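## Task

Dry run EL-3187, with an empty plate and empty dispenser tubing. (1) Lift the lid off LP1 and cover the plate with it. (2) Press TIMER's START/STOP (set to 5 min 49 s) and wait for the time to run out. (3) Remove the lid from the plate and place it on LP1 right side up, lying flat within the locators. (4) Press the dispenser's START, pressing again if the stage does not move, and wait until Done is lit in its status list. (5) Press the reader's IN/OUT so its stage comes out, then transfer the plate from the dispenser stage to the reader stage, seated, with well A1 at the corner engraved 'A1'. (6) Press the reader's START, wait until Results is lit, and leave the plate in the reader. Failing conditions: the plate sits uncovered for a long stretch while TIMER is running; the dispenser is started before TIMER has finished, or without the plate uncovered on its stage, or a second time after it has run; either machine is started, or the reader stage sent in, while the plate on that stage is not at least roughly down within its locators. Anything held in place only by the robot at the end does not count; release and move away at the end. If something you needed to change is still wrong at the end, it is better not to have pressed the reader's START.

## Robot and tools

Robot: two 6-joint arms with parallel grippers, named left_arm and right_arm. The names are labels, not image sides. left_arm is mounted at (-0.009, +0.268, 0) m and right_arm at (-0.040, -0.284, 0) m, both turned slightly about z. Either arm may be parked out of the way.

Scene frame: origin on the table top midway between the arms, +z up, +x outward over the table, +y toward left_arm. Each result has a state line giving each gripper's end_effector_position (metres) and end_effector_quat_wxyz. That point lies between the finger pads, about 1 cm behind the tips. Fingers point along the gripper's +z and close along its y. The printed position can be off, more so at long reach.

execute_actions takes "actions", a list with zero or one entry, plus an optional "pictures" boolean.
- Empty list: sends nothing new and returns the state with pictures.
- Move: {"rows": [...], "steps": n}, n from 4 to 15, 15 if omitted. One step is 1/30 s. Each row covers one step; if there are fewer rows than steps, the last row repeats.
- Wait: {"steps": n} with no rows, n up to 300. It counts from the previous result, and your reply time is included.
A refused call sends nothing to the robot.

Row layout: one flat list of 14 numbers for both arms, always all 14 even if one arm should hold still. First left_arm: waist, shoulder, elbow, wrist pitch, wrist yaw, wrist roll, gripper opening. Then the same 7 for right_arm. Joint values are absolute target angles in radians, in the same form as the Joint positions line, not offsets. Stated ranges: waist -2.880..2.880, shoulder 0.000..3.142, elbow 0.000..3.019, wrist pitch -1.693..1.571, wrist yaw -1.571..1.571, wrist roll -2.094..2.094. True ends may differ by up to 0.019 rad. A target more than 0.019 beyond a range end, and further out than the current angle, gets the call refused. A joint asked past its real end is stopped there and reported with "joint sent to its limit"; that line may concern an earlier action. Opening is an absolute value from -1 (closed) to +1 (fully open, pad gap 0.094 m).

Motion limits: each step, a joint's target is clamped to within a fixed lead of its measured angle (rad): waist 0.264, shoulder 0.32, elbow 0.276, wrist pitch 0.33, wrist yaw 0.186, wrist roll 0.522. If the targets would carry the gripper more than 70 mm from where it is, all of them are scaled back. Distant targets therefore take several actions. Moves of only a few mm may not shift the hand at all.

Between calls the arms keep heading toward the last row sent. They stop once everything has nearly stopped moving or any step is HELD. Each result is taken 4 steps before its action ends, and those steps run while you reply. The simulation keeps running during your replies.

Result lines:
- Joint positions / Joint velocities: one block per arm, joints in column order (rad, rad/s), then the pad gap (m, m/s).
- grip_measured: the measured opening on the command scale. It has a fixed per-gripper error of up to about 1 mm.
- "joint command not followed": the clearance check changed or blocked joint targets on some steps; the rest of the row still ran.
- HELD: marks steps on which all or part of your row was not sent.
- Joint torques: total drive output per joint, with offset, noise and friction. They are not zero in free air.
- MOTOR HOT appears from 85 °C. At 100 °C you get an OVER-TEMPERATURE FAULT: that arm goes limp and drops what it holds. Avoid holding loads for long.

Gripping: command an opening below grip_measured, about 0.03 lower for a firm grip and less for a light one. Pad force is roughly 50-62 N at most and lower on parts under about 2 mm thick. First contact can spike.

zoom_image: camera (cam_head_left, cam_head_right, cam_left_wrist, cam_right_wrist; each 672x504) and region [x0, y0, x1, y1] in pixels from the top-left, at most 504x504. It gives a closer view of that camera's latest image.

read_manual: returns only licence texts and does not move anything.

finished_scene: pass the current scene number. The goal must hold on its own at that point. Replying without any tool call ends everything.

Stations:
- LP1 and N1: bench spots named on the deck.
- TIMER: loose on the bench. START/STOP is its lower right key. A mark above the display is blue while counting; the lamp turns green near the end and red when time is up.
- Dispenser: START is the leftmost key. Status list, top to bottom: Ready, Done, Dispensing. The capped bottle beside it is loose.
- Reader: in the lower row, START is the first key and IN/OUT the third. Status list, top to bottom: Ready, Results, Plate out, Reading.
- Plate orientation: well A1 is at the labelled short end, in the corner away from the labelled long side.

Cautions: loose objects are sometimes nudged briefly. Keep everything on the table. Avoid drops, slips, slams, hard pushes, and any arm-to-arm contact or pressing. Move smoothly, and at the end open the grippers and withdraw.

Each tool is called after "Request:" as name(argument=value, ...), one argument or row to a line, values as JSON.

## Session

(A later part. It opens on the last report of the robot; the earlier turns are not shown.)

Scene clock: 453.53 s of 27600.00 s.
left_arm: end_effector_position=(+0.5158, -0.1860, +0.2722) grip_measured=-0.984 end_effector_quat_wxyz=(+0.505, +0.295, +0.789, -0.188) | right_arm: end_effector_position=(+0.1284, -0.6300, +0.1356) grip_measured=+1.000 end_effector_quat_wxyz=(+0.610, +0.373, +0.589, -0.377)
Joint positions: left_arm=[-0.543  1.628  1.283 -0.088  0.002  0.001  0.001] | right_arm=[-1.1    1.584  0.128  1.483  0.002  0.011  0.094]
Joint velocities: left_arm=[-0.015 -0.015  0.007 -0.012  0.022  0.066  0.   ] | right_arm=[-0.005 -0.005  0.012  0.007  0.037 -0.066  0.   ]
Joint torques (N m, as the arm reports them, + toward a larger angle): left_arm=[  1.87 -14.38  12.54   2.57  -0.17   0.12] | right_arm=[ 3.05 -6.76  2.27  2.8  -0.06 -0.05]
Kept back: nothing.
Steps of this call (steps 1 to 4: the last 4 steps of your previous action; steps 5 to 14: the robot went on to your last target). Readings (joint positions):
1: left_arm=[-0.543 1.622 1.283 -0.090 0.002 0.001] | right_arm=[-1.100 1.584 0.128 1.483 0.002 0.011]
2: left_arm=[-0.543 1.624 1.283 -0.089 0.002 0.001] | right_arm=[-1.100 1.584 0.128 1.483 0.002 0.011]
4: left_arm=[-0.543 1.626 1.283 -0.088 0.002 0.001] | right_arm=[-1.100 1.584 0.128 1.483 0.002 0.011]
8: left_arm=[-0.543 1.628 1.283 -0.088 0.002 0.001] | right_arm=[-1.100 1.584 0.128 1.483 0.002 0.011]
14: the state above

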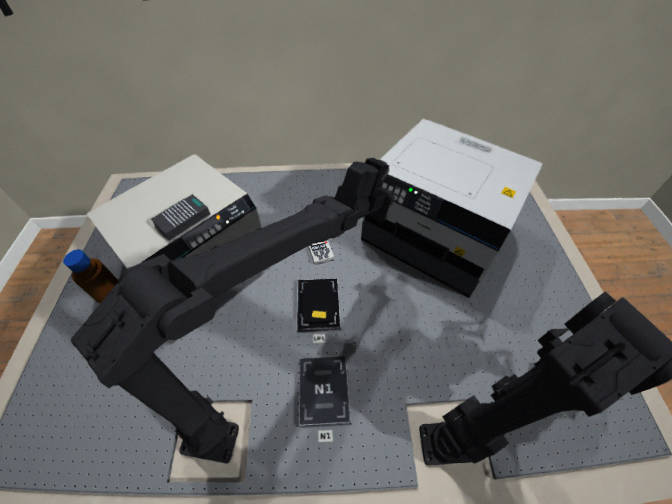

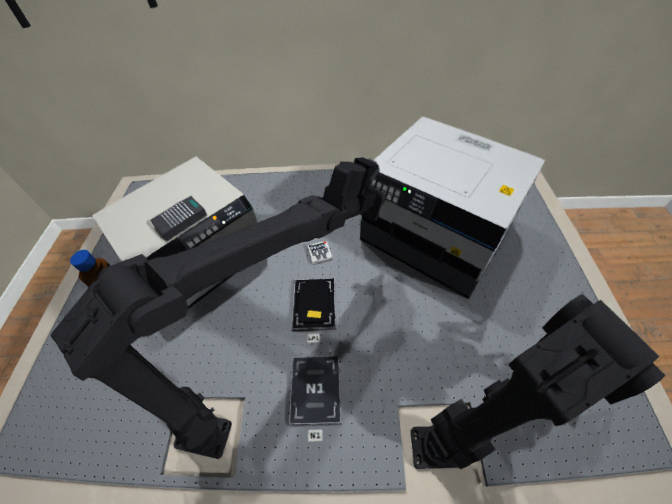

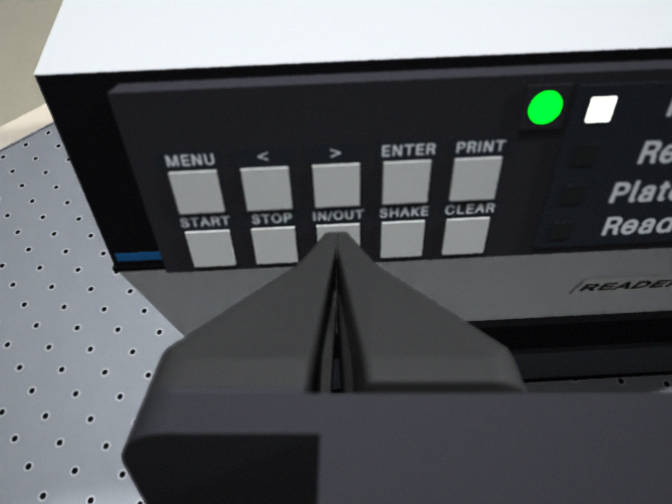

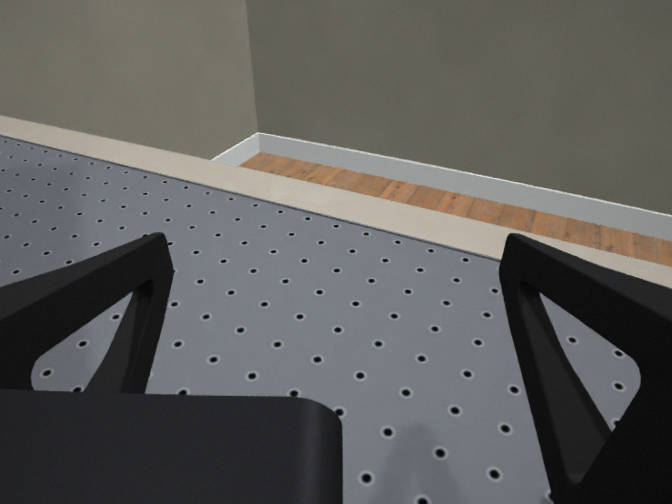

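Request:
execute_actions(
  actions=[
    {"steps":150},
  ],
  pictures=true,
)

Scene clock: 458.53 s of 27600.00 s.
left_arm: end_effector_position=(+0.5158, -0.1860, +0.2722) grip_measured=-0.984 end_effector_quat_wxyz=(+0.505, +0.295, +0.789, -0.188) | right_arm: end_effector_position=(+0.1284, -0.6300, +0.1356) grip_measured=+1.000 end_effector_quat_wxyz=(+0.610, +0.373, +0.589, -0.377)
Joint positions: left_arm=[-0.543  1.628  1.283 -0.088  0.002  0.001  0.001] | right_arm=[-1.1    1.584  0.128  1.483  0.002  0.011  0.094]
Joint velocities: left_arm=[-0.005 -0.005  0.002  0.022  0.051 -0.051 -0.001] | right_arm=[-0.005 -0.015 -0.002 -0.002 -0.037 -0.022  0.   ]
Joint torques (N m, as the arm reports them, + toward a larger angle): left_arm=[  1.62 -14.75  12.57   2.55  -0.18   0.12] | right_arm=[ 3.13 -6.71  2.29  2.82 -0.06 -0.04]
Kept back: nothing.
Steps of this call (steps 1 to 15: the robot went on to your last target; steps 16 to 150: nothing new was sent). Readings (joint positions):
1: left_arm=[-0.543 1.628 1.283 -0.088 0.002 0.001] | right_arm=[-1.100 1.584 0.128 1.483 0.002 0.011]
2: left_arm=[-0.543 1.628 1.283 -0.088 0.002 0.001] | right_arm=[-1.100 1.584 0.128 1.483 0.002 0.011]
4: left_arm=[-0.543 1.628 1.283 -0.088 0.002 0.001] | right_arm=[-1.100 1.584 0.128 1.483 0.002 0.011]
8: left_arm=[-0.543 1.628 1.283 -0.088 0.002 0.001] | right_arm=[-1.100 1.584 0.128 1.483 0.002 0.011]
150: the state above
All arms were judged still, so your last target was given up. Only a new action makes them travel on or press farther. Fingers that are still opening or closing keep moving.

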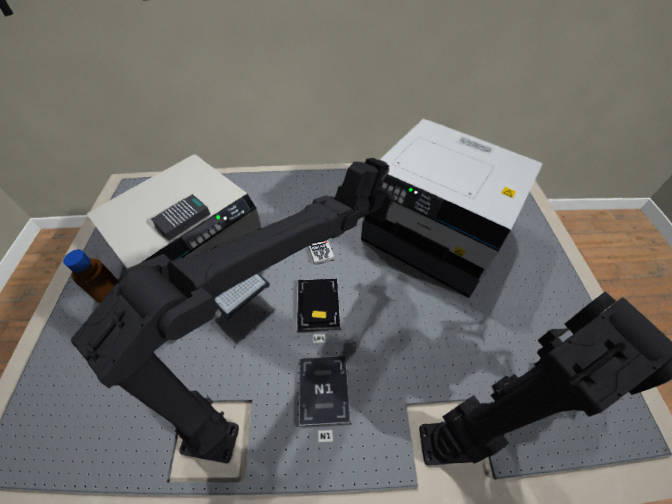

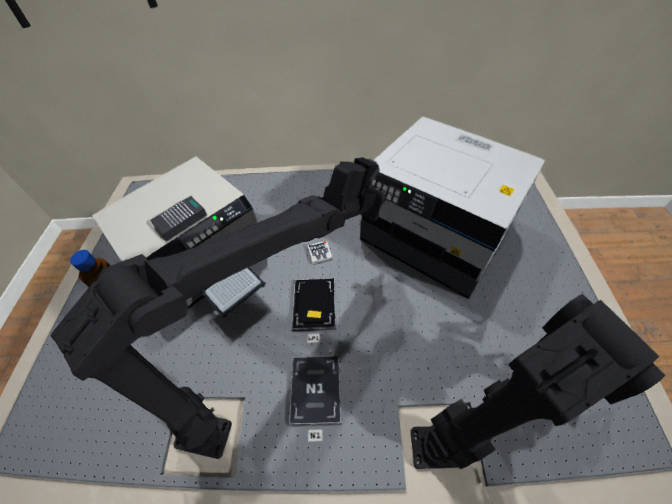

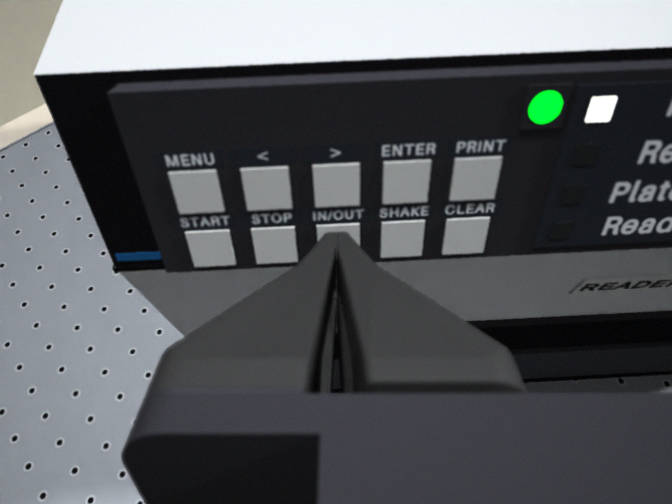

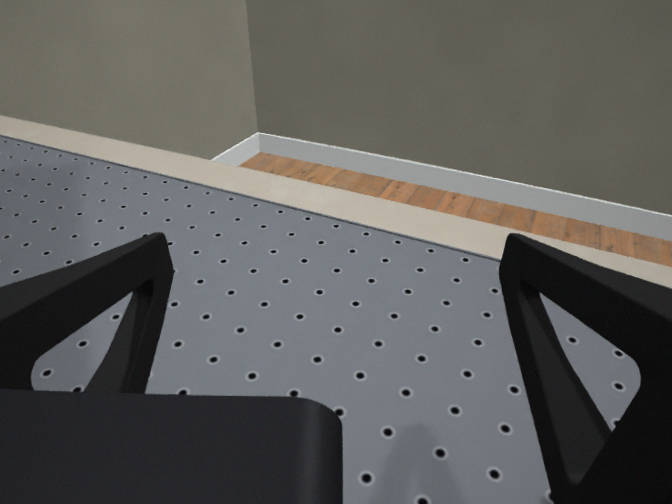

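Request:
zoom_image(
  camera="cam_head_left",
  region=[170, 180, 280, 270],
)

Region (170, 180, 280, 270) of cam_head_left's 672x504 image, scaled by 4.582, with more detail than that image has; it fills the top 412 rows of this view, and the rest is white.

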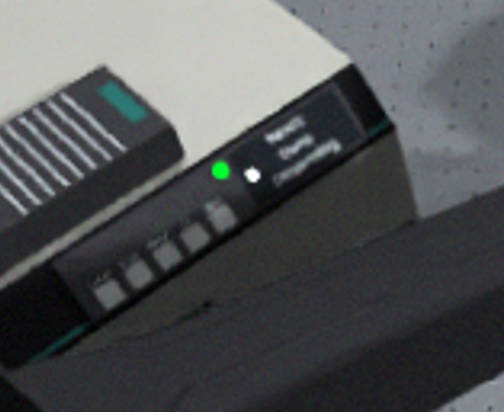

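Request:
execute_actions(
  actions=[
    {"rows":[[-0.531,1.640,1.300,-0.060,0,0.012,-1,-1.1,1.6,0.12,1.5,0,0,1],[-0.531,1.642,1.300,-0.057,0,0.012,-1,-1.1,1.6,0.12,1.5,0,0,1],[-0.531,1.644,1.300,-0.054,0,0.012,-1,-1.1,1.6,0.12,1.5,0,0,1],[-0.531,1.646,1.300,-0.051,0,0.012,-1,-1.1,1.6,0.12,1.5,0,0,1],[-0.531,1.648,1.300,-0.048,0,0.012,-1,-1.1,1.6,0.12,1.5,0,0,1],[-0.531,1.650,1.300,-0.045,0,0.012,-1,-1.1,1.6,0.12,1.5,0,0,1],[-0.531,1.652,1.300,-0.042,0,0.012,-1,-1.1,1.6,0.12,1.5,0,0,1],[-0.531,1.654,1.300,-0.039,0,0.012,-1,-1.1,1.6,0.12,1.5,0,0,1],[-0.531,1.656,1.300,-0.036,0,0.012,-1,-1.1,1.6,0.12,1.5,0,0,1],[-0.531,1.658,1.300,-0.034,0,0.012,-1,-1.1,1.6,0.12,1.5,0,0,1],[-0.531,1.660,1.300,-0.032,0,0.012,-1,-1.1,1.6,0.12,1.5,0,0,1],[-0.531,1.662,1.300,-0.030,0,0.012,-1,-1.1,1.6,0.12,1.5,0,0,1],[-0.531,1.664,1.300,-0.029,0,0.012,-1,-1.1,1.6,0.12,1.5,0,0,1],[-0.531,1.666,1.300,-0.028,0,0.012,-1,-1.1,1.6,0.12,1.5,0,0,1],[-0.531,1.668,1.300,-0.028,0,0.012,-1,-1.1,1.6,0.12,1.5,0,0,1]],"steps":15},
  ],
)

Request:
execute_actions(
  actions=[
    {"steps":10},
  ],
  pictures=true,
)

Scene clock: 459.70 s of 27600.00 s.
left_arm: end_effector_position=(+0.5189, -0.1887, +0.2715) grip_measured=-0.984 end_effector_quat_wxyz=(+0.511, +0.293, +0.785, -0.191) | right_arm: end_effector_position=(+0.1284, -0.6300, +0.1356) grip_measured=+1.000 end_effector_quat_wxyz=(+0.610, +0.373, +0.589, -0.377)
Joint positions: left_arm=[-0.543  1.638  1.283 -0.062  0.002  0.001  0.001] | right_arm=[-1.1    1.584  0.128  1.483  0.002  0.011  0.094]
Joint velocities: left_arm=[ 0.005  0.005  0.002  0.002  0.007  0.037 -0.001] | right_arm=[ 0.005 -0.015 -0.012 -0.007 -0.037  0.007  0.   ]
Joint torques (N m, as the arm reports them, + toward a larger angle): left_arm=[  1.69 -13.78  12.54   2.59  -0.18   0.12] | right_arm=[ 3.09 -6.68  2.28  2.8  -0.06 -0.05]
Steps of this call (steps 1 to 24: nothing new was sent; steps 25 to 35: the first 11 steps of this action). Readings (joint positions):
25: left_arm=[-0.543 1.628 1.283 -0.088 0.002 0.001] | right_arm=[-1.100 1.584 0.128 1.483 0.002 0.011]
26: left_arm=[-0.543 1.628 1.283 -0.086 0.002 0.001] | right_arm=[-1.100 1.584 0.128 1.483 0.002 0.011]
28: left_arm=[-0.543 1.629 1.283 -0.081 0.002 0.001] | right_arm=[-1.100 1.584 0.128 1.483 0.002 0.011]
32: left_arm=[-0.543 1.634 1.283 -0.069 0.002 0.001] | right_arm=[-1.100 1.584 0.128 1.483 0.002 0.011]
35: the state above

Scene clock: 460.03 s of 27600.00 s.
left_arm: end_effector_position=(+0.5190, -0.1887, +0.2715) grip_measured=-0.984 end_effector_quat_wxyz=(+0.511, +0.293, +0.785, -0.191) | right_arm: end_effector_position=(+0.1284, -0.6300, +0.1356) grip_measured=+1.000 end_effector_quat_wxyz=(+0.610, +0.373, +0.589, -0.377)
Joint positions: left_arm=[-0.543  1.638  1.283 -0.061  0.002  0.001  0.001] | right_arm=[-1.1    1.584  0.128  1.483  0.002  0.011  0.094]
Joint velocities: left_arm=[-0.005 -0.015  0.007 -0.022 -0.007  0.051  0.001] | right_arm=[-0.005 -0.005 -0.022 -0.012  0.051  0.037  0.   ]
Joint torques (N m, as the arm reports them, + toward a larger angle): left_arm=[  1.8  -13.18  12.51   2.81  -0.18   0.13] | right_arm=[ 3.06 -6.77  2.26  2.82 -0.06 -0.05]
Kept back: nothing.
Steps of this call (steps 1 to 4: the last 4 steps of your previous action; steps 5 to 10: the robot went on to your last target). Readings (joint positions):
1: left_arm=[-0.543 1.638 1.283 -0.062 0.002 0.001] | right_arm=[-1.100 1.584 0.128 1.483 0.002 0.011]
2: left_arm=[-0.543 1.638 1.283 -0.062 0.002 0.001] | right_arm=[-1.100 1.584 0.128 1.483 0.002 0.011]
4: left_arm=[-0.543 1.638 1.283 -0.061 0.002 0.001] | right_arm=[-1.100 1.584 0.128 1.483 0.002 0.011]
8: left_arm=[-0.543 1.638 1.283 -0.061 0.002 0.001] | right_arm=[-1.100 1.584 0.128 1.483 0.002 0.011]
10: the state above

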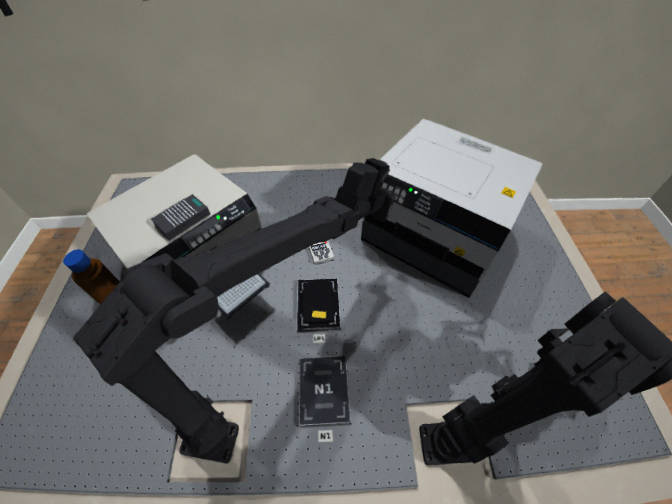

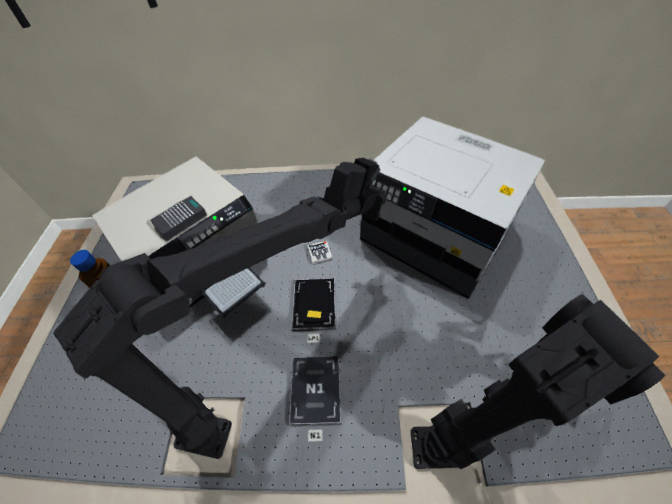

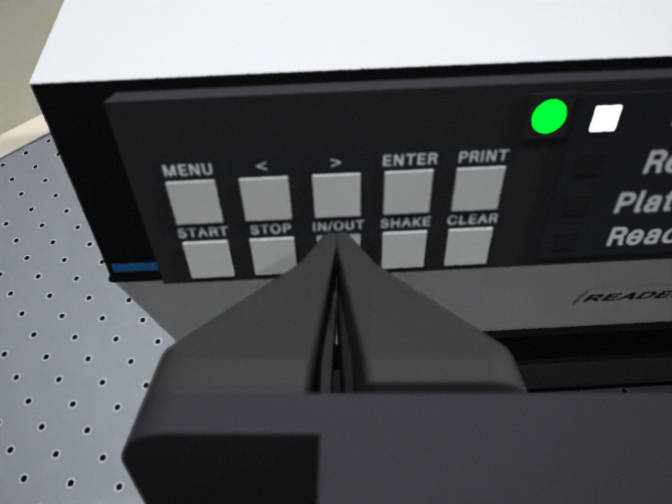

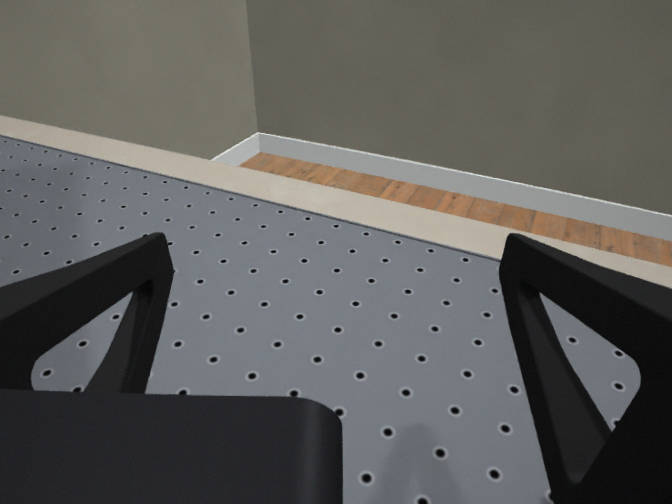

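Request:
execute_actions(
  actions=[
    {"rows":[[-0.531,1.670,1.300,-0.030,0,0.012,-1,-1.1,1.6,0.12,1.5,0,0,1],[-0.531,1.672,1.300,-0.032,0,0.012,-1,-1.1,1.6,0.12,1.5,0,0,1],[-0.531,1.674,1.300,-0.034,0,0.012,-1,-1.1,1.6,0.12,1.5,0,0,1],[-0.531,1.676,1.300,-0.034,0,0.012,-1,-1.1,1.6,0.12,1.5,0,0,1],[-0.531,1.678,1.300,-0.034,0,0.012,-1,-1.1,1.6,0.12,1.5,0,0,1],[-0.531,1.680,1.300,-0.034,0,0.012,-1,-1.1,1.6,0.12,1.5,0,0,1],[-0.531,1.682,1.300,-0.034,0,0.012,-1,-1.1,1.6,0.12,1.5,0,0,1]],"steps":15},
  ],
  pictures=true,
)

Scene clock: 460.67 s of 27600.00 s.
left_arm: end_effector_position=(+0.5190, -0.1888, +0.2710) grip_measured=-0.984 end_effector_quat_wxyz=(+0.511, +0.294, +0.785, -0.191) | right_arm: end_effector_position=(+0.1284, -0.6300, +0.1356) grip_measured=+1.000 end_effector_quat_wxyz=(+0.610, +0.373, +0.589, -0.377)
Joint positions: left_arm=[-0.543  1.639  1.283 -0.061  0.002  0.001  0.001] | right_arm=[-1.1    1.584  0.128  1.483  0.002  0.011  0.094]
Joint velocities: left_arm=[-0.005  0.005 -0.022  0.012  0.051 -0.081 -0.   ] | right_arm=[-0.005 -0.015  0.002  0.002  0.007 -0.051  0.   ]
Joint torques (N m, as the arm reports them, + toward a larger angle): left_arm=[  1.59 -12.19  12.45   2.62  -0.18   0.13] | right_arm=[ 3.11 -6.79  2.28  2.8  -0.06 -0.05]
Steps of this call (steps 1 to 8: the robot went on to your last target; steps 9 to 19: the first 11 steps of this action). Readings (joint positions):
9: left_arm=[-0.543 1.638 1.283 -0.061 0.002 0.001] | right_arm=[-1.100 1.584 0.128 1.483 0.002 0.011]
10: left_arm=[-0.543 1.638 1.283 -0.061 0.002 0.001] | right_arm=[-1.100 1.584 0.128 1.483 0.002 0.011]
12: left_arm=[-0.543 1.638 1.283 -0.061 0.002 0.001] | right_arm=[-1.100 1.584 0.128 1.483 0.002 0.011]
16: left_arm=[-0.543 1.639 1.283 -0.061 0.002 0.001] | right_arm=[-1.100 1.584 0.128 1.483 0.002 0.011]
19: the state above

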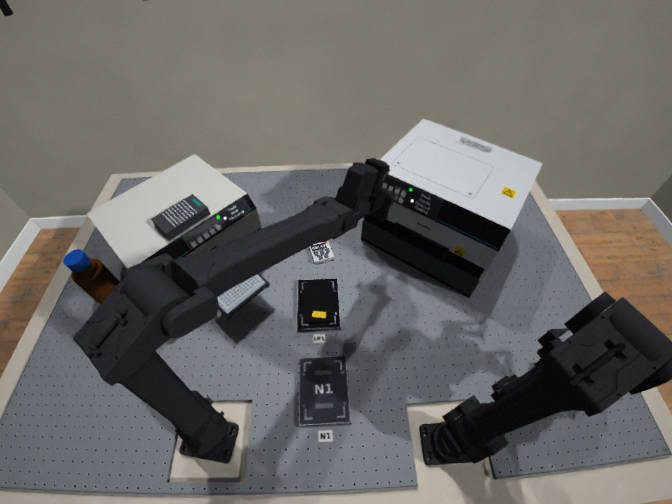

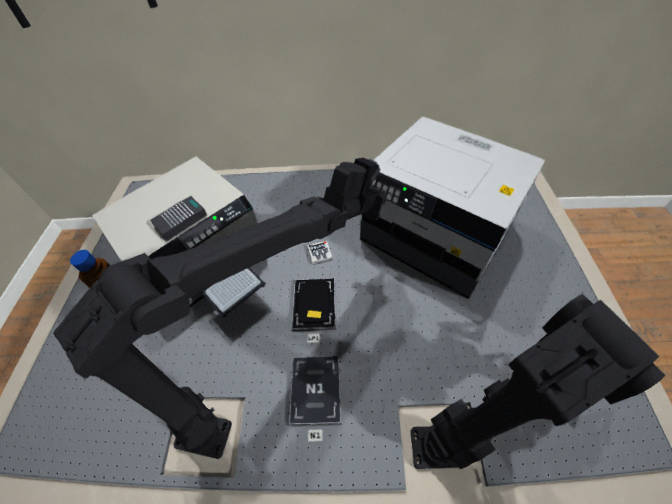

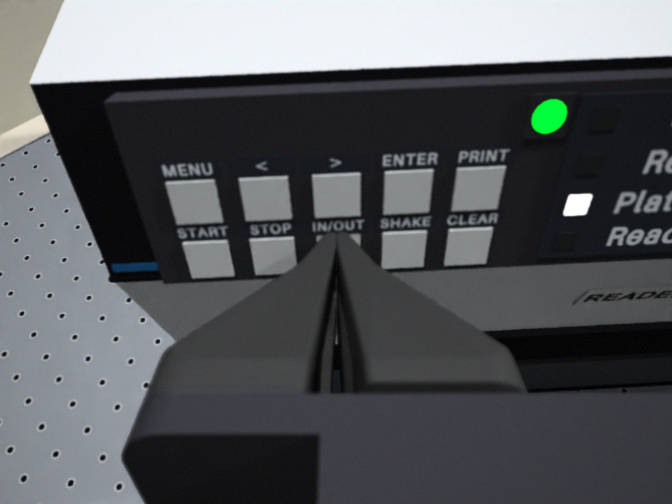

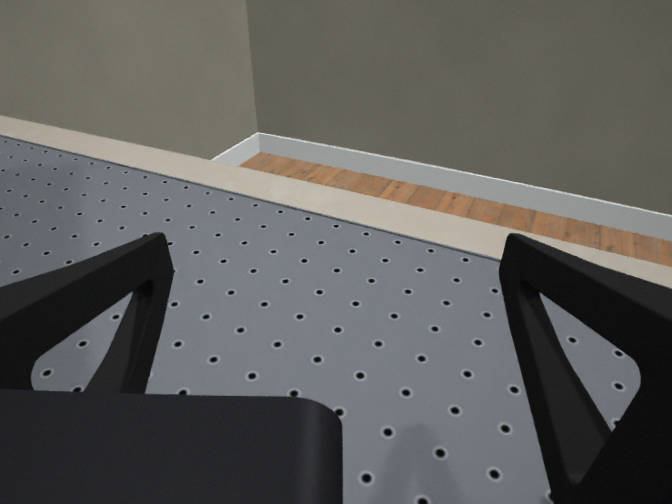

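Request:
execute_actions(
  actions=[
    {"rows":[[-0.531,1.660,1.294,-0.050,0,0.012,-1,-1.1,1.6,0.12,1.5,0,0,1],[-0.531,1.635,1.288,-0.062,0,0.012,-1,-1.1,1.6,0.12,1.5,0,0,1],[-0.531,1.615,1.283,-0.070,0,0.012,-1,-1.1,1.6,0.12,1.5,0,0,1],[-0.531,1.6115,1.2826,-0.072,0,0.012,-1,-1.1,1.6,0.12,1.5,0,0,1],[-0.531,1.6101,1.2814,-0.072,0,0.012,-1,-1.1,1.6,0.12,1.5,0,0,1],[-0.531,1.6078,1.2795,-0.072,0,0.012,-1,-1.1,1.6,0.12,1.5,0,0,1],[-0.531,1.6046,1.2768,-0.072,0,0.012,-1,-1.1,1.6,0.12,1.5,0,0,1],[-0.531,1.6005,1.2733,-0.072,0,0.012,-1,-1.1,1.6,0.12,1.5,0,0,1],[-0.5303,1.5956,1.2691,-0.0734,0,0.0128,-1,-1.1,1.6,0.12,1.5,0,0,1],[-0.5282,1.5898,1.2642,-0.0775,0,0.0152,-1,-1.1,1.6,0.12,1.5,0,0,1],[-0.5247,1.5831,1.2585,-0.0844,0,0.0191,-1,-1.1,1.6,0.12,1.5,0,0,1],[-0.5199,1.5757,1.2523,-0.0940,0,0.0246,-1,-1.1,1.6,0.12,1.5,0,0,1],[-0.5137,1.5675,1.2453,-0.1063,0,0.0316,-1,-1.1,1.6,0.12,1.5,0,0,1],[-0.5062,1.5587,1.2378,-0.1212,0,0.0401,-1,-1.1,1.6,0.12,1.5,0,0,1],[-0.4975,1.5491,1.2297,-0.1386,0,0.0500,-1,-1.1,1.6,0.12,1.5,0,0,1]],"steps":15},
  ],
)

Request:
execute_actions(
  actions=[
    {"rows":[[-0.4875,1.5390,1.2211,-0.1585,0,0.0613,-1,-1.1,1.6,0.12,1.5,0,0,1],[-0.4763,1.5282,1.2120,-0.1807,0,0.0740,-1,-1.1,1.6,0.12,1.5,0,0,1],[-0.4640,1.5170,1.2025,-0.2051,0,0.0879,-0.85,-1.1,1.6,0.12,1.5,0,0,1],[-0.4506,1.5053,1.1926,-0.2317,0,0.1031,-0.7,-1.1,1.6,0.12,1.5,0,0,1],[-0.4362,1.4932,1.1823,-0.2603,0,0.1194,-0.55,-1.1,1.6,0.12,1.5,0,0,1],[-0.4209,1.4807,1.1718,-0.2907,0,0.1367,-0.4,-1.1,1.6,0.12,1.5,0,0,1],[-0.4047,1.4680,1.1609,-0.3228,0,0.1550,-0.25,-1.1,1.6,0.12,1.5,0,0,1],[-0.3878,1.4550,1.1500,-0.3565,0,0.1743,-0.1,-1.1,1.6,0.12,1.5,0,0,1],[-0.3701,1.4419,1.1388,-0.3916,0,0.1942,0.05,-1.1,1.6,0.12,1.5,0,0,1],[-0.3518,1.4286,1.1276,-0.4279,0,0.2149,0.2,-1.1,1.6,0.12,1.5,0,0,1],[-0.3330,1.4154,1.1164,-0.4652,0,0.2362,0.35,-1.1,1.6,0.12,1.5,0,0,1],[-0.3138,1.4021,1.1052,-0.5033,0,0.2580,0.5,-1.1,1.6,0.12,1.5,0,0,1],[-0.2942,1.3890,1.0940,-0.5422,0,0.2802,0.65,-1.1,1.6,0.12,1.5,0,0,1],[-0.2744,1.3760,1.0831,-0.5815,0,0.3026,0.8,-1.1,1.6,0.12,1.5,0,0,1],[-0.2545,1.3633,1.0722,-0.6211,0,0.3252,0.92,-1.1,1.6,0.12,1.5,0,0,1]],"steps":15},
  ],
  pictures=true,
)

Request:
execute_actions(
  actions=[
    {"rows":[[-0.2345,1.3508,1.0617,-0.6609,0,0.3478,1,-1.1,1.6,0.12,1.5,0,0,1],[-0.2146,1.3387,1.0514,-0.7005,0,0.3704,1,-1.1,1.6,0.12,1.5,0,0,1],[-0.1948,1.3270,1.0415,-0.7398,0,0.3928,1,-1.1,1.6,0.12,1.5,0,0,1],[-0.1752,1.3158,1.0320,-0.7787,0,0.4150,1,-1.1,1.6,0.12,1.5,0,0,1],[-0.1560,1.3050,1.0229,-0.8168,0,0.4368,1,-1.1,1.6,0.12,1.5,0,0,1],[-0.1372,1.2949,1.0143,-0.8541,0,0.4581,1,-1.1,1.6,0.12,1.5,0,0,1],[-0.1189,1.2853,1.0062,-0.8904,0,0.4788,1,-1.1,1.6,0.12,1.5,0,0,1],[-0.1013,1.2765,0.9987,-0.9255,0,0.4988,1,-1.1,1.6,0.12,1.5,0,0,1],[-0.0843,1.2683,0.9917,-0.9592,0,0.5180,1,-1.1,1.6,0.12,1.5,0,0,1],[-0.0681,1.2609,0.9855,-0.9913,0,0.5363,1,-1.1,1.6,0.12,1.5,0,0,1],[-0.0528,1.2542,0.9798,-1.0217,0,0.5536,1,-1.1,1.6,0.12,1.5,0,0,1],[-0.0384,1.2484,0.9749,-1.0503,0,0.5699,1,-1.1,1.6,0.12,1.5,0,0,1],[-0.0250,1.2435,0.9707,-1.0769,0,0.5851,1,-1.1,1.6,0.12,1.5,0,0,1],[-0.0127,1.2394,0.9672,-1.1013,0,0.5990,1,-1.1,1.6,0.12,1.5,0,0,1],[-0.0015,1.2362,0.9645,-1.1235,0,0.6117,1,-1.1,1.6,0.12,1.5,0,0,1]],"steps":15},
  ],
)

Request:
execute_actions(
  actions=[
    {"rows":[[0.0085,1.2339,0.9626,-1.1434,0,0.6230,1,-1.1,1.6,0.12,1.5,0,0,1],[0.0172,1.2325,0.9614,-1.1608,0,0.6329,1,-1.1,1.6,0.12,1.5,0,0,1],[0.0247,1.2320,0.9610,-1.1757,0,0.6414,1,-1.1,1.6,0.12,1.5,0,0,1],[0.0309,1.2320,0.9610,-1.1880,0,0.6484,1,-1.1,1.6,0.12,1.5,0,0,1],[0.0357,1.2320,0.9610,-1.1976,0,0.6539,1,-1.1,1.6,0.12,1.5,0,0,1],[0.0392,1.2320,0.9610,-1.2045,0,0.6578,1,-1.1,1.6,0.12,1.5,0,0,1],[0.0413,1.2320,0.9610,-1.2086,0,0.6602,1,-1.1,1.6,0.12,1.5,0,0,1],[0.042,1.2320,0.9610,-1.210,0,0.661,1,-1.1,1.6,0.12,1.5,0,0,1]],"steps":15},
  ],
)

Request:
execute_actions(
  actions=[
    {"steps":8},
  ],
  pictures=true,
)

Scene clock: 463.80 s of 27600.00 s.
left_arm: end_effector_position=(+0.5143, -0.1844, +0.2680) grip_measured=-0.984 end_effector_quat_wxyz=(+0.507, +0.295, +0.787, -0.189) | right_arm: end_effector_position=(+0.1284, -0.6300, +0.1356) grip_measured=+1.000 end_effector_quat_wxyz=(+0.610, +0.373, +0.589, -0.377)
Joint positions: left_arm=[-0.542  1.626  1.265 -0.065  0.002  0.003  0.001] | right_arm=[-1.1    1.584  0.128  1.483  0.002  0.011  0.094]
Joint velocities: left_arm=[ 0.015 -0.122 -0.164 -0.115  0.051 -0.022  0.   ] | right_arm=[ 0.005  0.005 -0.027 -0.007  0.007 -0.051  0.   ]
Joint torques (N m, as the arm reports them, + toward a larger angle): left_arm=[  2.21 -18.16  11.25   1.37  -0.17   0.15] | right_arm=[ 3.08 -6.73  2.29  2.8  -0.06 -0.04]
Steps of this call (steps 1 to 4: the last 4 steps of your previous action; steps 5 to 15: the robot went on to your last target; steps 16 to 83: nothing new was sent; steps 84 to 94: the first 11 steps of this action). Readings (joint positions):
84: left_arm=[-0.543 1.639 1.283 -0.061 0.002 0.001] | right_arm=[-1.100 1.584 0.128 1.483 0.002 0.011]
85: left_arm=[-0.543 1.638 1.283 -0.061 0.002 0.001] | right_arm=[-1.100 1.584 0.128 1.483 0.002 0.011]
87: left_arm=[-0.543 1.636 1.281 -0.061 0.002 0.001] | right_arm=[-1.100 1.584 0.128 1.483 0.002 0.011]
91: left_arm=[-0.543 1.633 1.277 -0.061 0.002 0.001] | right_arm=[-1.100 1.584 0.128 1.483 0.002 0.011]
94: the state above

Scene clock: 464.30 s of 27600.00 s.
left_arm: end_effector_position=(+0.4997, -0.0425, +0.2312) grip_measured=+0.276 end_effector_quat_wxyz=(+0.408, +0.312, +0.854, -0.083) | right_arm: end_effector_position=(+0.1284, -0.6300, +0.1356) grip_measured=+1.000 end_effector_quat_wxyz=(+0.610, +0.373, +0.589, -0.377)
Joint positions: left_arm=[-0.378  1.461  1.134 -0.385  0.002  0.151  0.06 ] | right_arm=[-1.1    1.584  0.128  1.483  0.002  0.011  0.094]
Joint velocities: left_arm=[ 0.581 -0.415 -0.359 -1.023  0.066  0.447  0.147] | right_arm=[ 0.005  0.005  0.002 -0.002 -0.022 -0.037  0.   ]
Joint torques (N m, as the arm reports them, + toward a larger angle): left_arm=[  1.6  -13.94  10.84   1.27  -0.14   0.1 ] | right_arm=[ 3.1  -6.7   2.26  2.8  -0.05 -0.04]
Steps of this call (steps 1 to 4: the last 4 steps of your previous action; steps 5 to 15: the first 11 steps of this action). Readings (joint positions):
5: left_arm=[-0.528 1.591 1.230 -0.116 0.002 0.023] | right_arm=[-1.100 1.584 0.128 1.483 0.002 0.011]
6: left_arm=[-0.521 1.581 1.222 -0.134 0.002 0.031] | right_arm=[-1.100 1.584 0.128 1.483 0.002 0.011]
8: left_arm=[-0.500 1.558 1.204 -0.176 0.002 0.050] | right_arm=[-1.100 1.584 0.128 1.483 0.002 0.011]
12: left_arm=[-0.437 1.504 1.166 -0.285 0.002 0.102] | right_arm=[-1.100 1.584 0.128 1.483 0.002 0.011]
15: the state above

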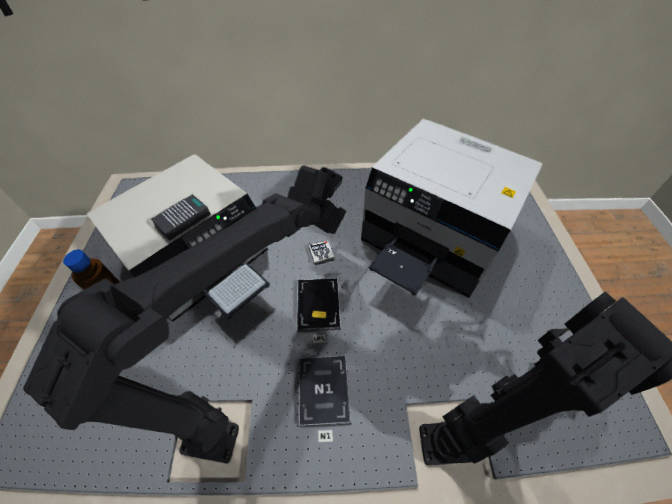

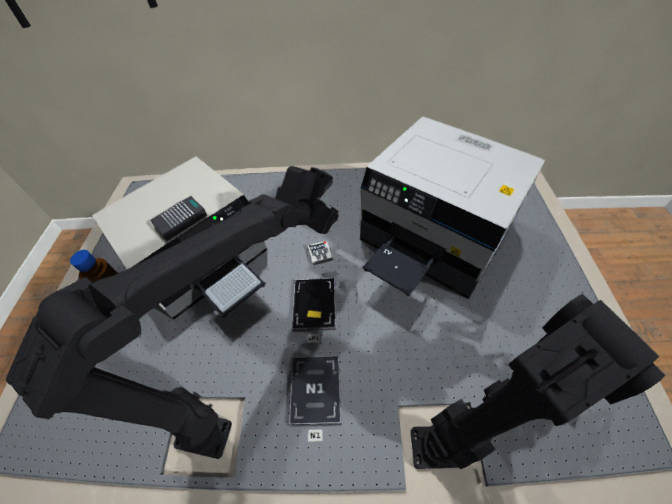

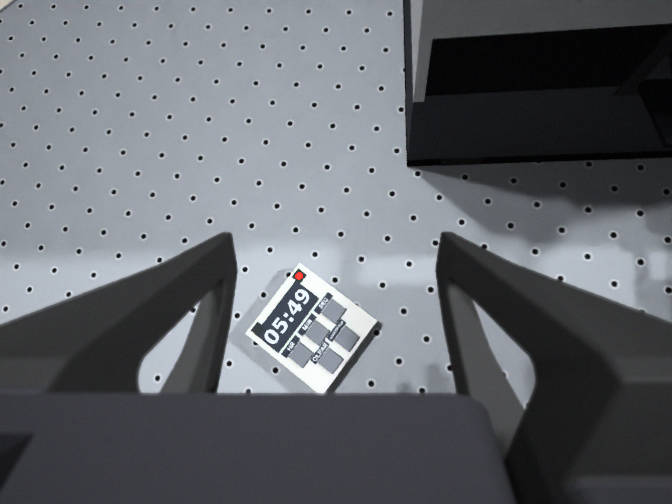

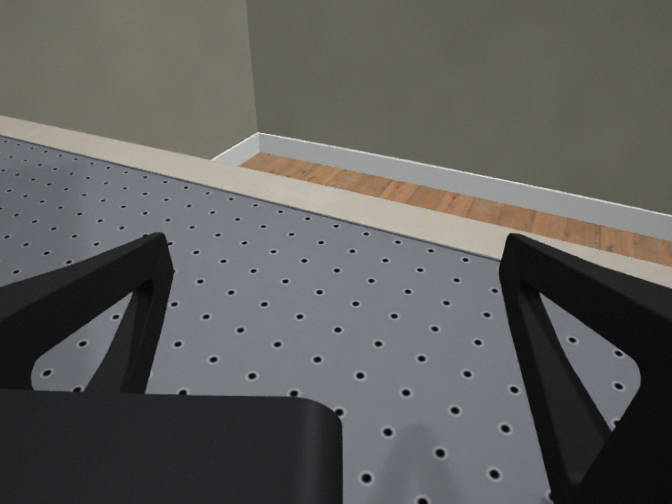

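Scene clock: 464.80 s of 27600.00 s.
left_arm: end_effector_position=(+0.4004, +0.1605, +0.1663) grip_measured=+1.000 end_effector_quat_wxyz=(+0.159, +0.346, +0.924, +0.015) | right_arm: end_effector_position=(+0.1284, -0.6300, +0.1356) grip_measured=+1.000 end_effector_quat_wxyz=(+0.610, +0.373, +0.589, -0.377)
Joint positions: left_arm=[-0.086  1.287  0.985 -0.949  0.002  0.46   0.094] | right_arm=[-1.1    1.584  0.128  1.483  0.002  0.011  0.094]
Joint velocities: left_arm=[ 0.493 -0.249 -0.154 -0.965 -0.037  0.505  0.   ] | right_arm=[-0.024  0.005 -0.012 -0.007 -0.037  0.037  0.   ]
Joint torques (N m, as the arm reports them, + toward a larger angle): left_arm=[  1.35 -10.45  10.68   0.88  -0.13   0.11] | right_arm=[ 3.08 -6.73  2.27  2.82 -0.06 -0.05]
Steps of this call (steps 1 to 4: the last 4 steps of your previous action; steps 5 to 15: the first 11 steps of this action). Readings (joint positions):
5: left_arm=[-0.274 1.393 1.078 -0.573 0.002 0.249] | right_arm=[-1.100 1.584 0.128 1.483 0.002 0.011]
6: left_arm=[-0.254 1.381 1.067 -0.613 0.002 0.270] | right_arm=[-1.100 1.584 0.128 1.483 0.002 0.011]
8: left_arm=[-0.215 1.357 1.046 -0.692 0.002 0.313] | right_arm=[-1.100 1.584 0.128 1.483 0.002 0.011]
12: left_arm=[-0.138 1.314 1.008 -0.845 0.002 0.399] | right_arm=[-1.100 1.584 0.128 1.483 0.002 0.011]
15: the state above

Scene clock: 465.30 s of 27600.00 s.
left_arm: end_effector_position=(+0.3403, +0.2196, +0.1566) grip_measured=+1.000 end_effector_quat_wxyz=(+0.040, +0.376, +0.926, +0.009) | right_arm: end_effector_position=(+0.1284, -0.6300, +0.1356) grip_measured=+1.000 end_effector_quat_wxyz=(+0.610, +0.373, +0.589, -0.377)
Joint positions: left_arm=[ 0.033  1.248  0.957 -1.197  0.002  0.636  0.094] | right_arm=[-1.1    1.584  0.128  1.483  0.002  0.011  0.094]
Joint velocities: left_arm=[-0.015 -0.005 -0.022 -0.027  0.051  0.154  0.   ] | right_arm=[-0.005 -0.005  0.007  0.022  0.066 -0.051  0.   ]
Joint torques (N m, as the arm reports them, + toward a larger angle): left_arm=[ 1.34 -9.   10.11 -0.04 -0.1   0.11] | right_arm=[ 3.13 -6.76  2.26  2.81 -0.06 -0.04]
Steps of this call (steps 1 to 4: the last 4 steps of your previous action; steps 5 to 15: the first 11 steps of this action). Readings (joint positions):
5: left_arm=[-0.016 1.256 0.962 -1.090 0.002 0.547] | right_arm=[-1.100 1.584 0.128 1.483 0.002 0.011]
6: left_arm=[-0.005 1.253 0.960 -1.111 0.002 0.562] | right_arm=[-1.100 1.584 0.128 1.483 0.002 0.011]
8: left_arm=[0.012 1.249 0.958 -1.148 0.002 0.587] | right_arm=[-1.100 1.584 0.128 1.483 0.002 0.011]
12: left_arm=[0.031 1.248 0.957 -1.190 0.002 0.622] | right_arm=[-1.100 1.584 0.128 1.483 0.002 0.011]
15: the state above

Scene clock: 465.57 s of 27600.00 s.
left_arm: end_effector_position=(+0.3401, +0.2196, +0.1566) grip_measured=+1.000 end_effector_quat_wxyz=(+0.040, +0.382, +0.923, +0.009) | right_arm: end_effector_position=(+0.1284, -0.6300, +0.1356) grip_measured=+1.000 end_effector_quat_wxyz=(+0.610, +0.373, +0.589, -0.377)
Joint positions: left_arm=[ 0.033  1.248  0.957 -1.198  0.002  0.647  0.094] | right_arm=[-1.1    1.584  0.128  1.483  0.002  0.011  0.094]
Joint velocities: left_arm=[-0.005 -0.005 -0.002 -0.022 -0.139  0.022  0.   ] | right_arm=[-0.005  0.005  0.022  0.012  0.037 -0.022  0.   ]
Joint torques (N m, as the arm reports them, + toward a larger angle): left_arm=[ 1.68 -9.17 10.1  -0.06 -0.11  0.13] | right_arm=[ 3.14 -6.73  2.25  2.81 -0.06 -0.04]
Kept back: nothing.
Steps of this call (steps 1 to 4: the last 4 steps of your previous action; steps 5 to 8: the robot went on to your last target). Readings (joint positions):
1: left_arm=[0.033 1.248 0.957 -1.198 0.002 0.638] | right_arm=[-1.100 1.584 0.128 1.483 0.002 0.011]
2: left_arm=[0.033 1.248 0.957 -1.198 0.002 0.641] | right_arm=[-1.100 1.584 0.128 1.483 0.002 0.011]
4: left_arm=[0.033 1.248 0.957 -1.198 0.002 0.644] | right_arm=[-1.100 1.584 0.128 1.483 0.002 0.011]
8: the state above

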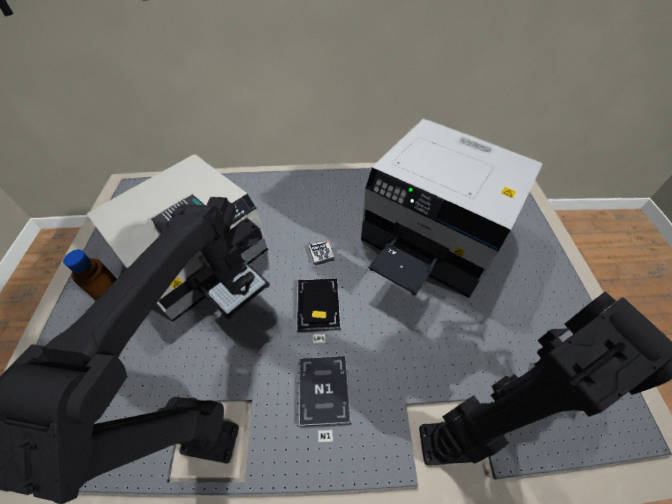

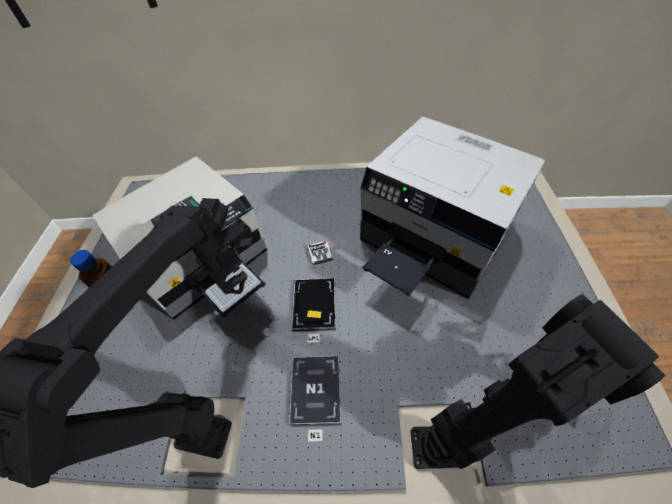

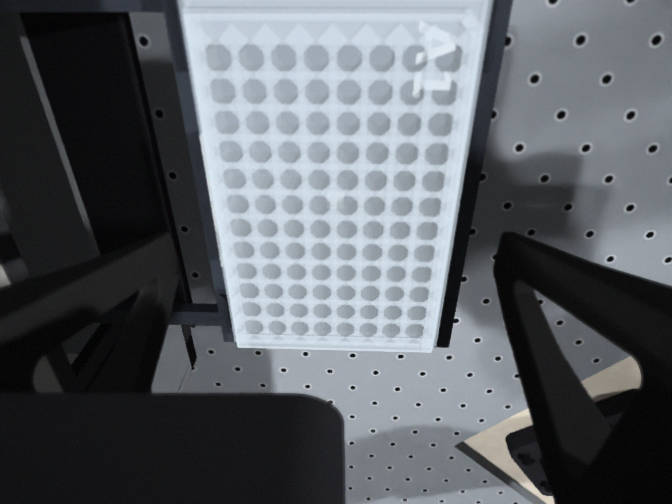

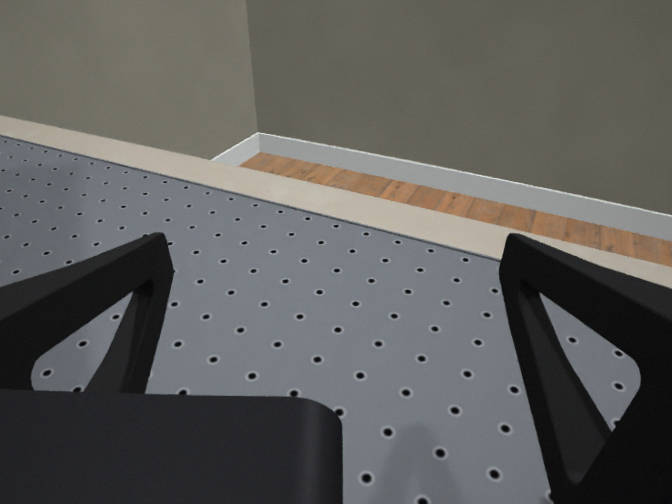

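Request:
execute_actions(
  actions=[
    {"rows":[[0.043,1.245,0.961,-1.210,0,0.661,1,-1.1,1.6,0.12,1.5,0,0,1],[0.044,1.256,0.961,-1.210,0,0.661,1,-1.1,1.6,0.12,1.5,0,0,1],[0.045,1.262,0.961,-1.210,0,0.661,1,-1.1,1.6,0.12,1.5,0,0,1],[0.046,1.268,0.961,-1.210,0,0.661,1,-1.1,1.6,0.12,1.5,0,0,1],[0.047,1.275,0.961,-1.210,0,0.661,1,-1.1,1.6,0.12,1.5,0,0,1],[0.048,1.283,0.961,-1.210,0,0.661,1,-1.1,1.6,0.12,1.5,0,0,1],[0.049,1.291,0.961,-1.210,0,0.661,1,-1.1,1.6,0.12,1.5,0,0,1],[0.049,1.299,0.961,-1.210,0,0.661,1,-1.1,1.6,0.12,1.5,0,0,1],[0.049,1.307,0.961,-1.210,0,0.661,1,-1.1,1.6,0.12,1.5,0,0,1],[0.049,1.314,0.961,-1.210,0,0.661,1,-1.1,1.6,0.12,1.5,0,0,1],[0.049,1.320,0.961,-1.210,0,0.661,1,-1.1,1.6,0.12,1.5,0,0,1],[0.049,1.325,0.961,-1.210,0,0.661,1,-1.1,1.6,0.12,1.5,0,0,1],[0.049,1.329,0.961,-1.210,0,0.661,1,-1.1,1.6,0.12,1.5,0,0,1],[0.049,1.331,0.961,-1.210,0,0.661,1,-1.1,1.6,0.12,1.5,0,0,1],[0.049,1.332,0.961,-1.210,0,0.661,1,-1.1,1.6,0.12,1.5,0,0,1]],"steps":15},
  ],
)

Request:
execute_actions(
  actions=[
    {"steps":12},
  ],
  pictures=true,
)

Request:
zoom_image(
  camera="cam_head_left",
  region=[350, 220, 470, 310],
)

Request:
zoom_image(
  camera="cam_head_right",
  region=[350, 220, 470, 310],
)

Scene clock: 466.47 s of 27600.00 s.
left_arm: end_effector_position=(+0.3410, +0.2203, +0.1422) grip_measured=+1.000 end_effector_quat_wxyz=(+0.019, +0.382, +0.924, +0.004) | right_arm: end_effector_position=(+0.1284, -0.6300, +0.1356) grip_measured=+1.000 end_effector_quat_wxyz=(+0.610, +0.373, +0.589, -0.377)
Joint positions: left_arm=[ 0.036  1.292  0.957 -1.198  0.002  0.649  0.094] | right_arm=[-1.1    1.584  0.128  1.483  0.002  0.011  0.094]
Joint velocities: left_arm=[ 0.005  0.278 -0.002  0.002 -0.007  0.007  0.   ] | right_arm=[-0.005 -0.005 -0.017 -0.017 -0.022  0.007  0.   ]
Joint torques (N m, as the arm reports them, + toward a larger angle): left_arm=[ 1.75 -7.03  9.77 -0.04 -0.11  0.13] | right_arm=[ 3.06 -6.71  2.27  2.8  -0.06 -0.05]
Steps of this call (steps 1 to 16: the robot went on to your last target; steps 17 to 27: the first 11 steps of this action). Readings (joint positions):
17: left_arm=[0.033 1.248 0.957 -1.198 0.002 0.649] | right_arm=[-1.100 1.584 0.128 1.483 0.002 0.011]
18: left_arm=[0.033 1.248 0.957 -1.198 0.002 0.649] | right_arm=[-1.100 1.584 0.128 1.483 0.002 0.011]
20: left_arm=[0.033 1.249 0.957 -1.198 0.002 0.649] | right_arm=[-1.100 1.584 0.128 1.483 0.002 0.011]
24: left_arm=[0.034 1.265 0.957 -1.198 0.002 0.649] | right_arm=[-1.100 1.584 0.128 1.483 0.002 0.011]
27: the state above

Scene clock: 466.87 s of 27600.00 s.
left_arm: end_effector_position=(+0.3412, +0.2204, +0.1290) grip_measured=+1.000 end_effector_quat_wxyz=(-0.001, +0.382, +0.924, -0.001) | right_arm: end_effector_position=(+0.1284, -0.6300, +0.1356) grip_measured=+1.000 end_effector_quat_wxyz=(+0.610, +0.373, +0.589, -0.377)
Joint positions: left_arm=[ 0.036  1.332  0.957 -1.198  0.002  0.65   0.094] | right_arm=[-1.1    1.584  0.128  1.483  0.002  0.011  0.094]
Joint velocities: left_arm=[ 0.005 -0.005  0.007 -0.002 -0.066 -0.022  0.   ] | right_arm=[-0.005 -0.015 -0.017 -0.002 -0.051  0.007  0.   ]
Joint torques (N m, as the arm reports them, + toward a larger angle): left_arm=[ 1.87 -8.85  9.68 -0.18 -0.12  0.14] | right_arm=[ 3.04 -6.77  2.28  2.82 -0.06 -0.04]
Kept back: nothing.
Steps of this call (steps 1 to 4: the last 4 steps of your previous action; steps 5 to 12: the robot went on to your last target). Readings (joint positions):
1: left_arm=[0.036 1.301 0.957 -1.198 0.002 0.649] | right_arm=[-1.100 1.584 0.128 1.483 0.002 0.011]
2: left_arm=[0.036 1.311 0.957 -1.198 0.002 0.649] | right_arm=[-1.100 1.584 0.128 1.483 0.002 0.011]
4: left_arm=[0.036 1.325 0.957 -1.198 0.002 0.649] | right_arm=[-1.100 1.584 0.128 1.483 0.002 0.011]
8: left_arm=[0.036 1.332 0.957 -1.198 0.002 0.649] | right_arm=[-1.100 1.584 0.128 1.483 0.002 0.011]
12: the state above

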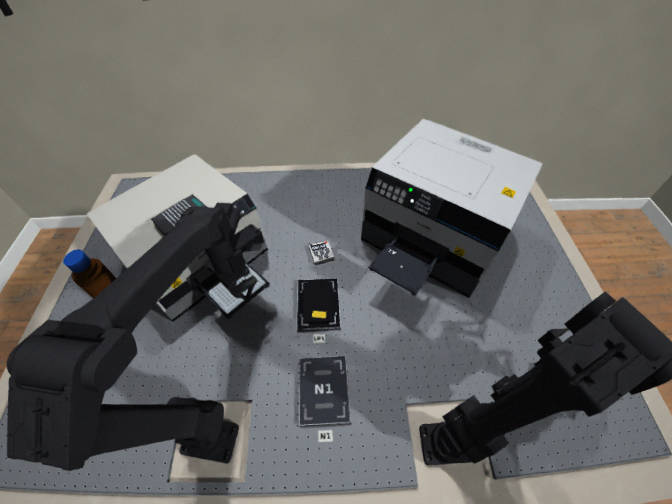

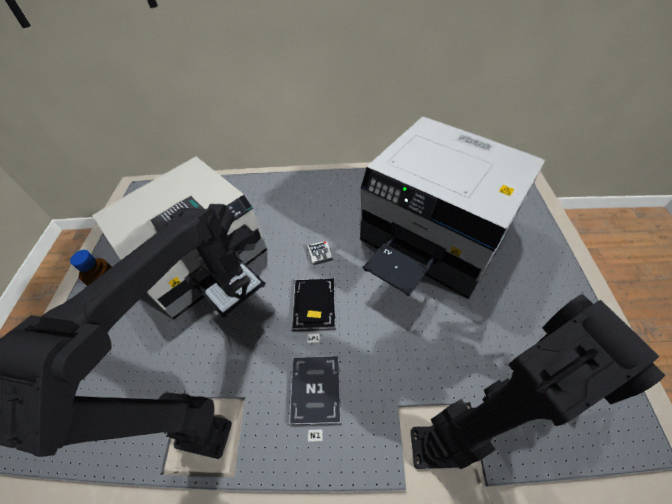

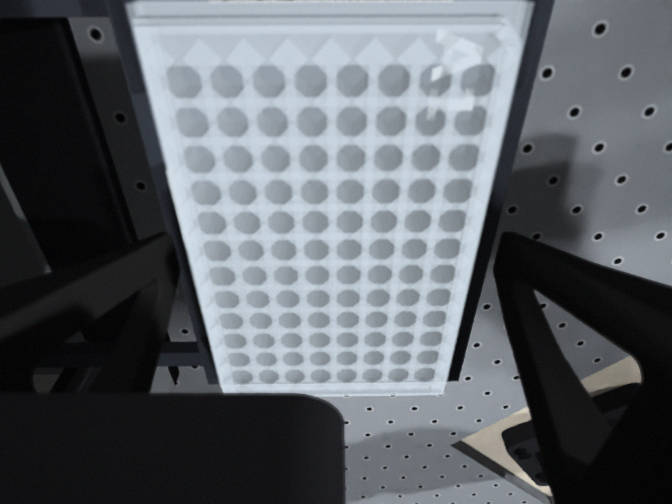

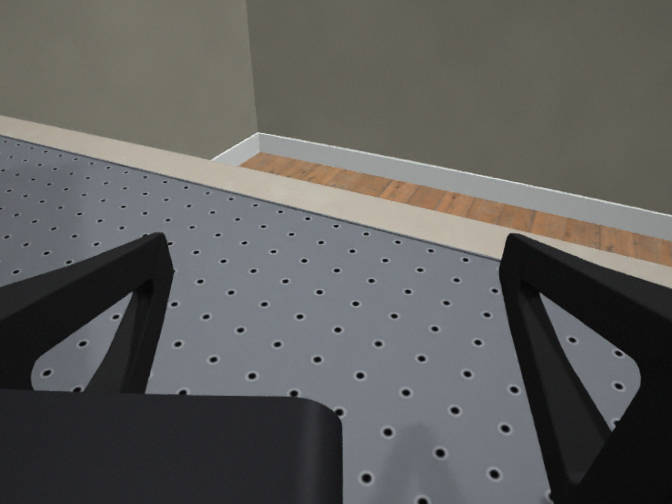

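Region (350, 220, 470, 310) of cam_head_left's 672x504 image, scaled by 4.200, with more detail than that image has; it fills the top 378 rows of this view, and the rest is white.

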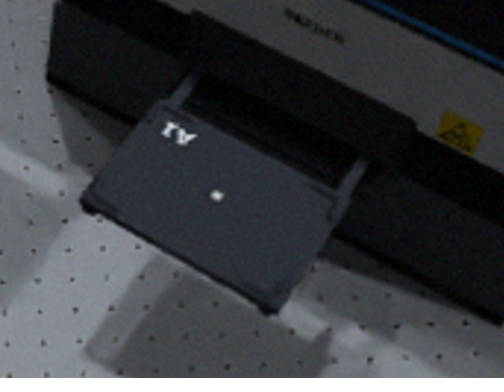

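Region (350, 220, 470, 310) of cam_head_right's 672x504 image, scaled by 4.200, with more detail than that image has; it fills the top 378 rows of this view, and the rest is white.

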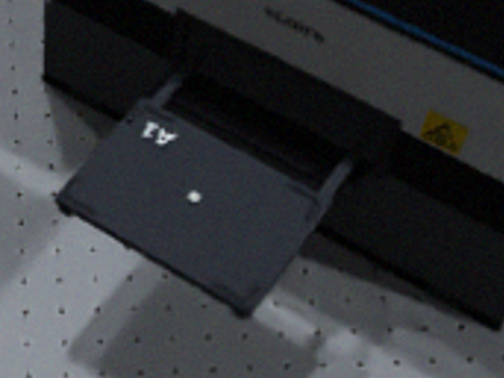

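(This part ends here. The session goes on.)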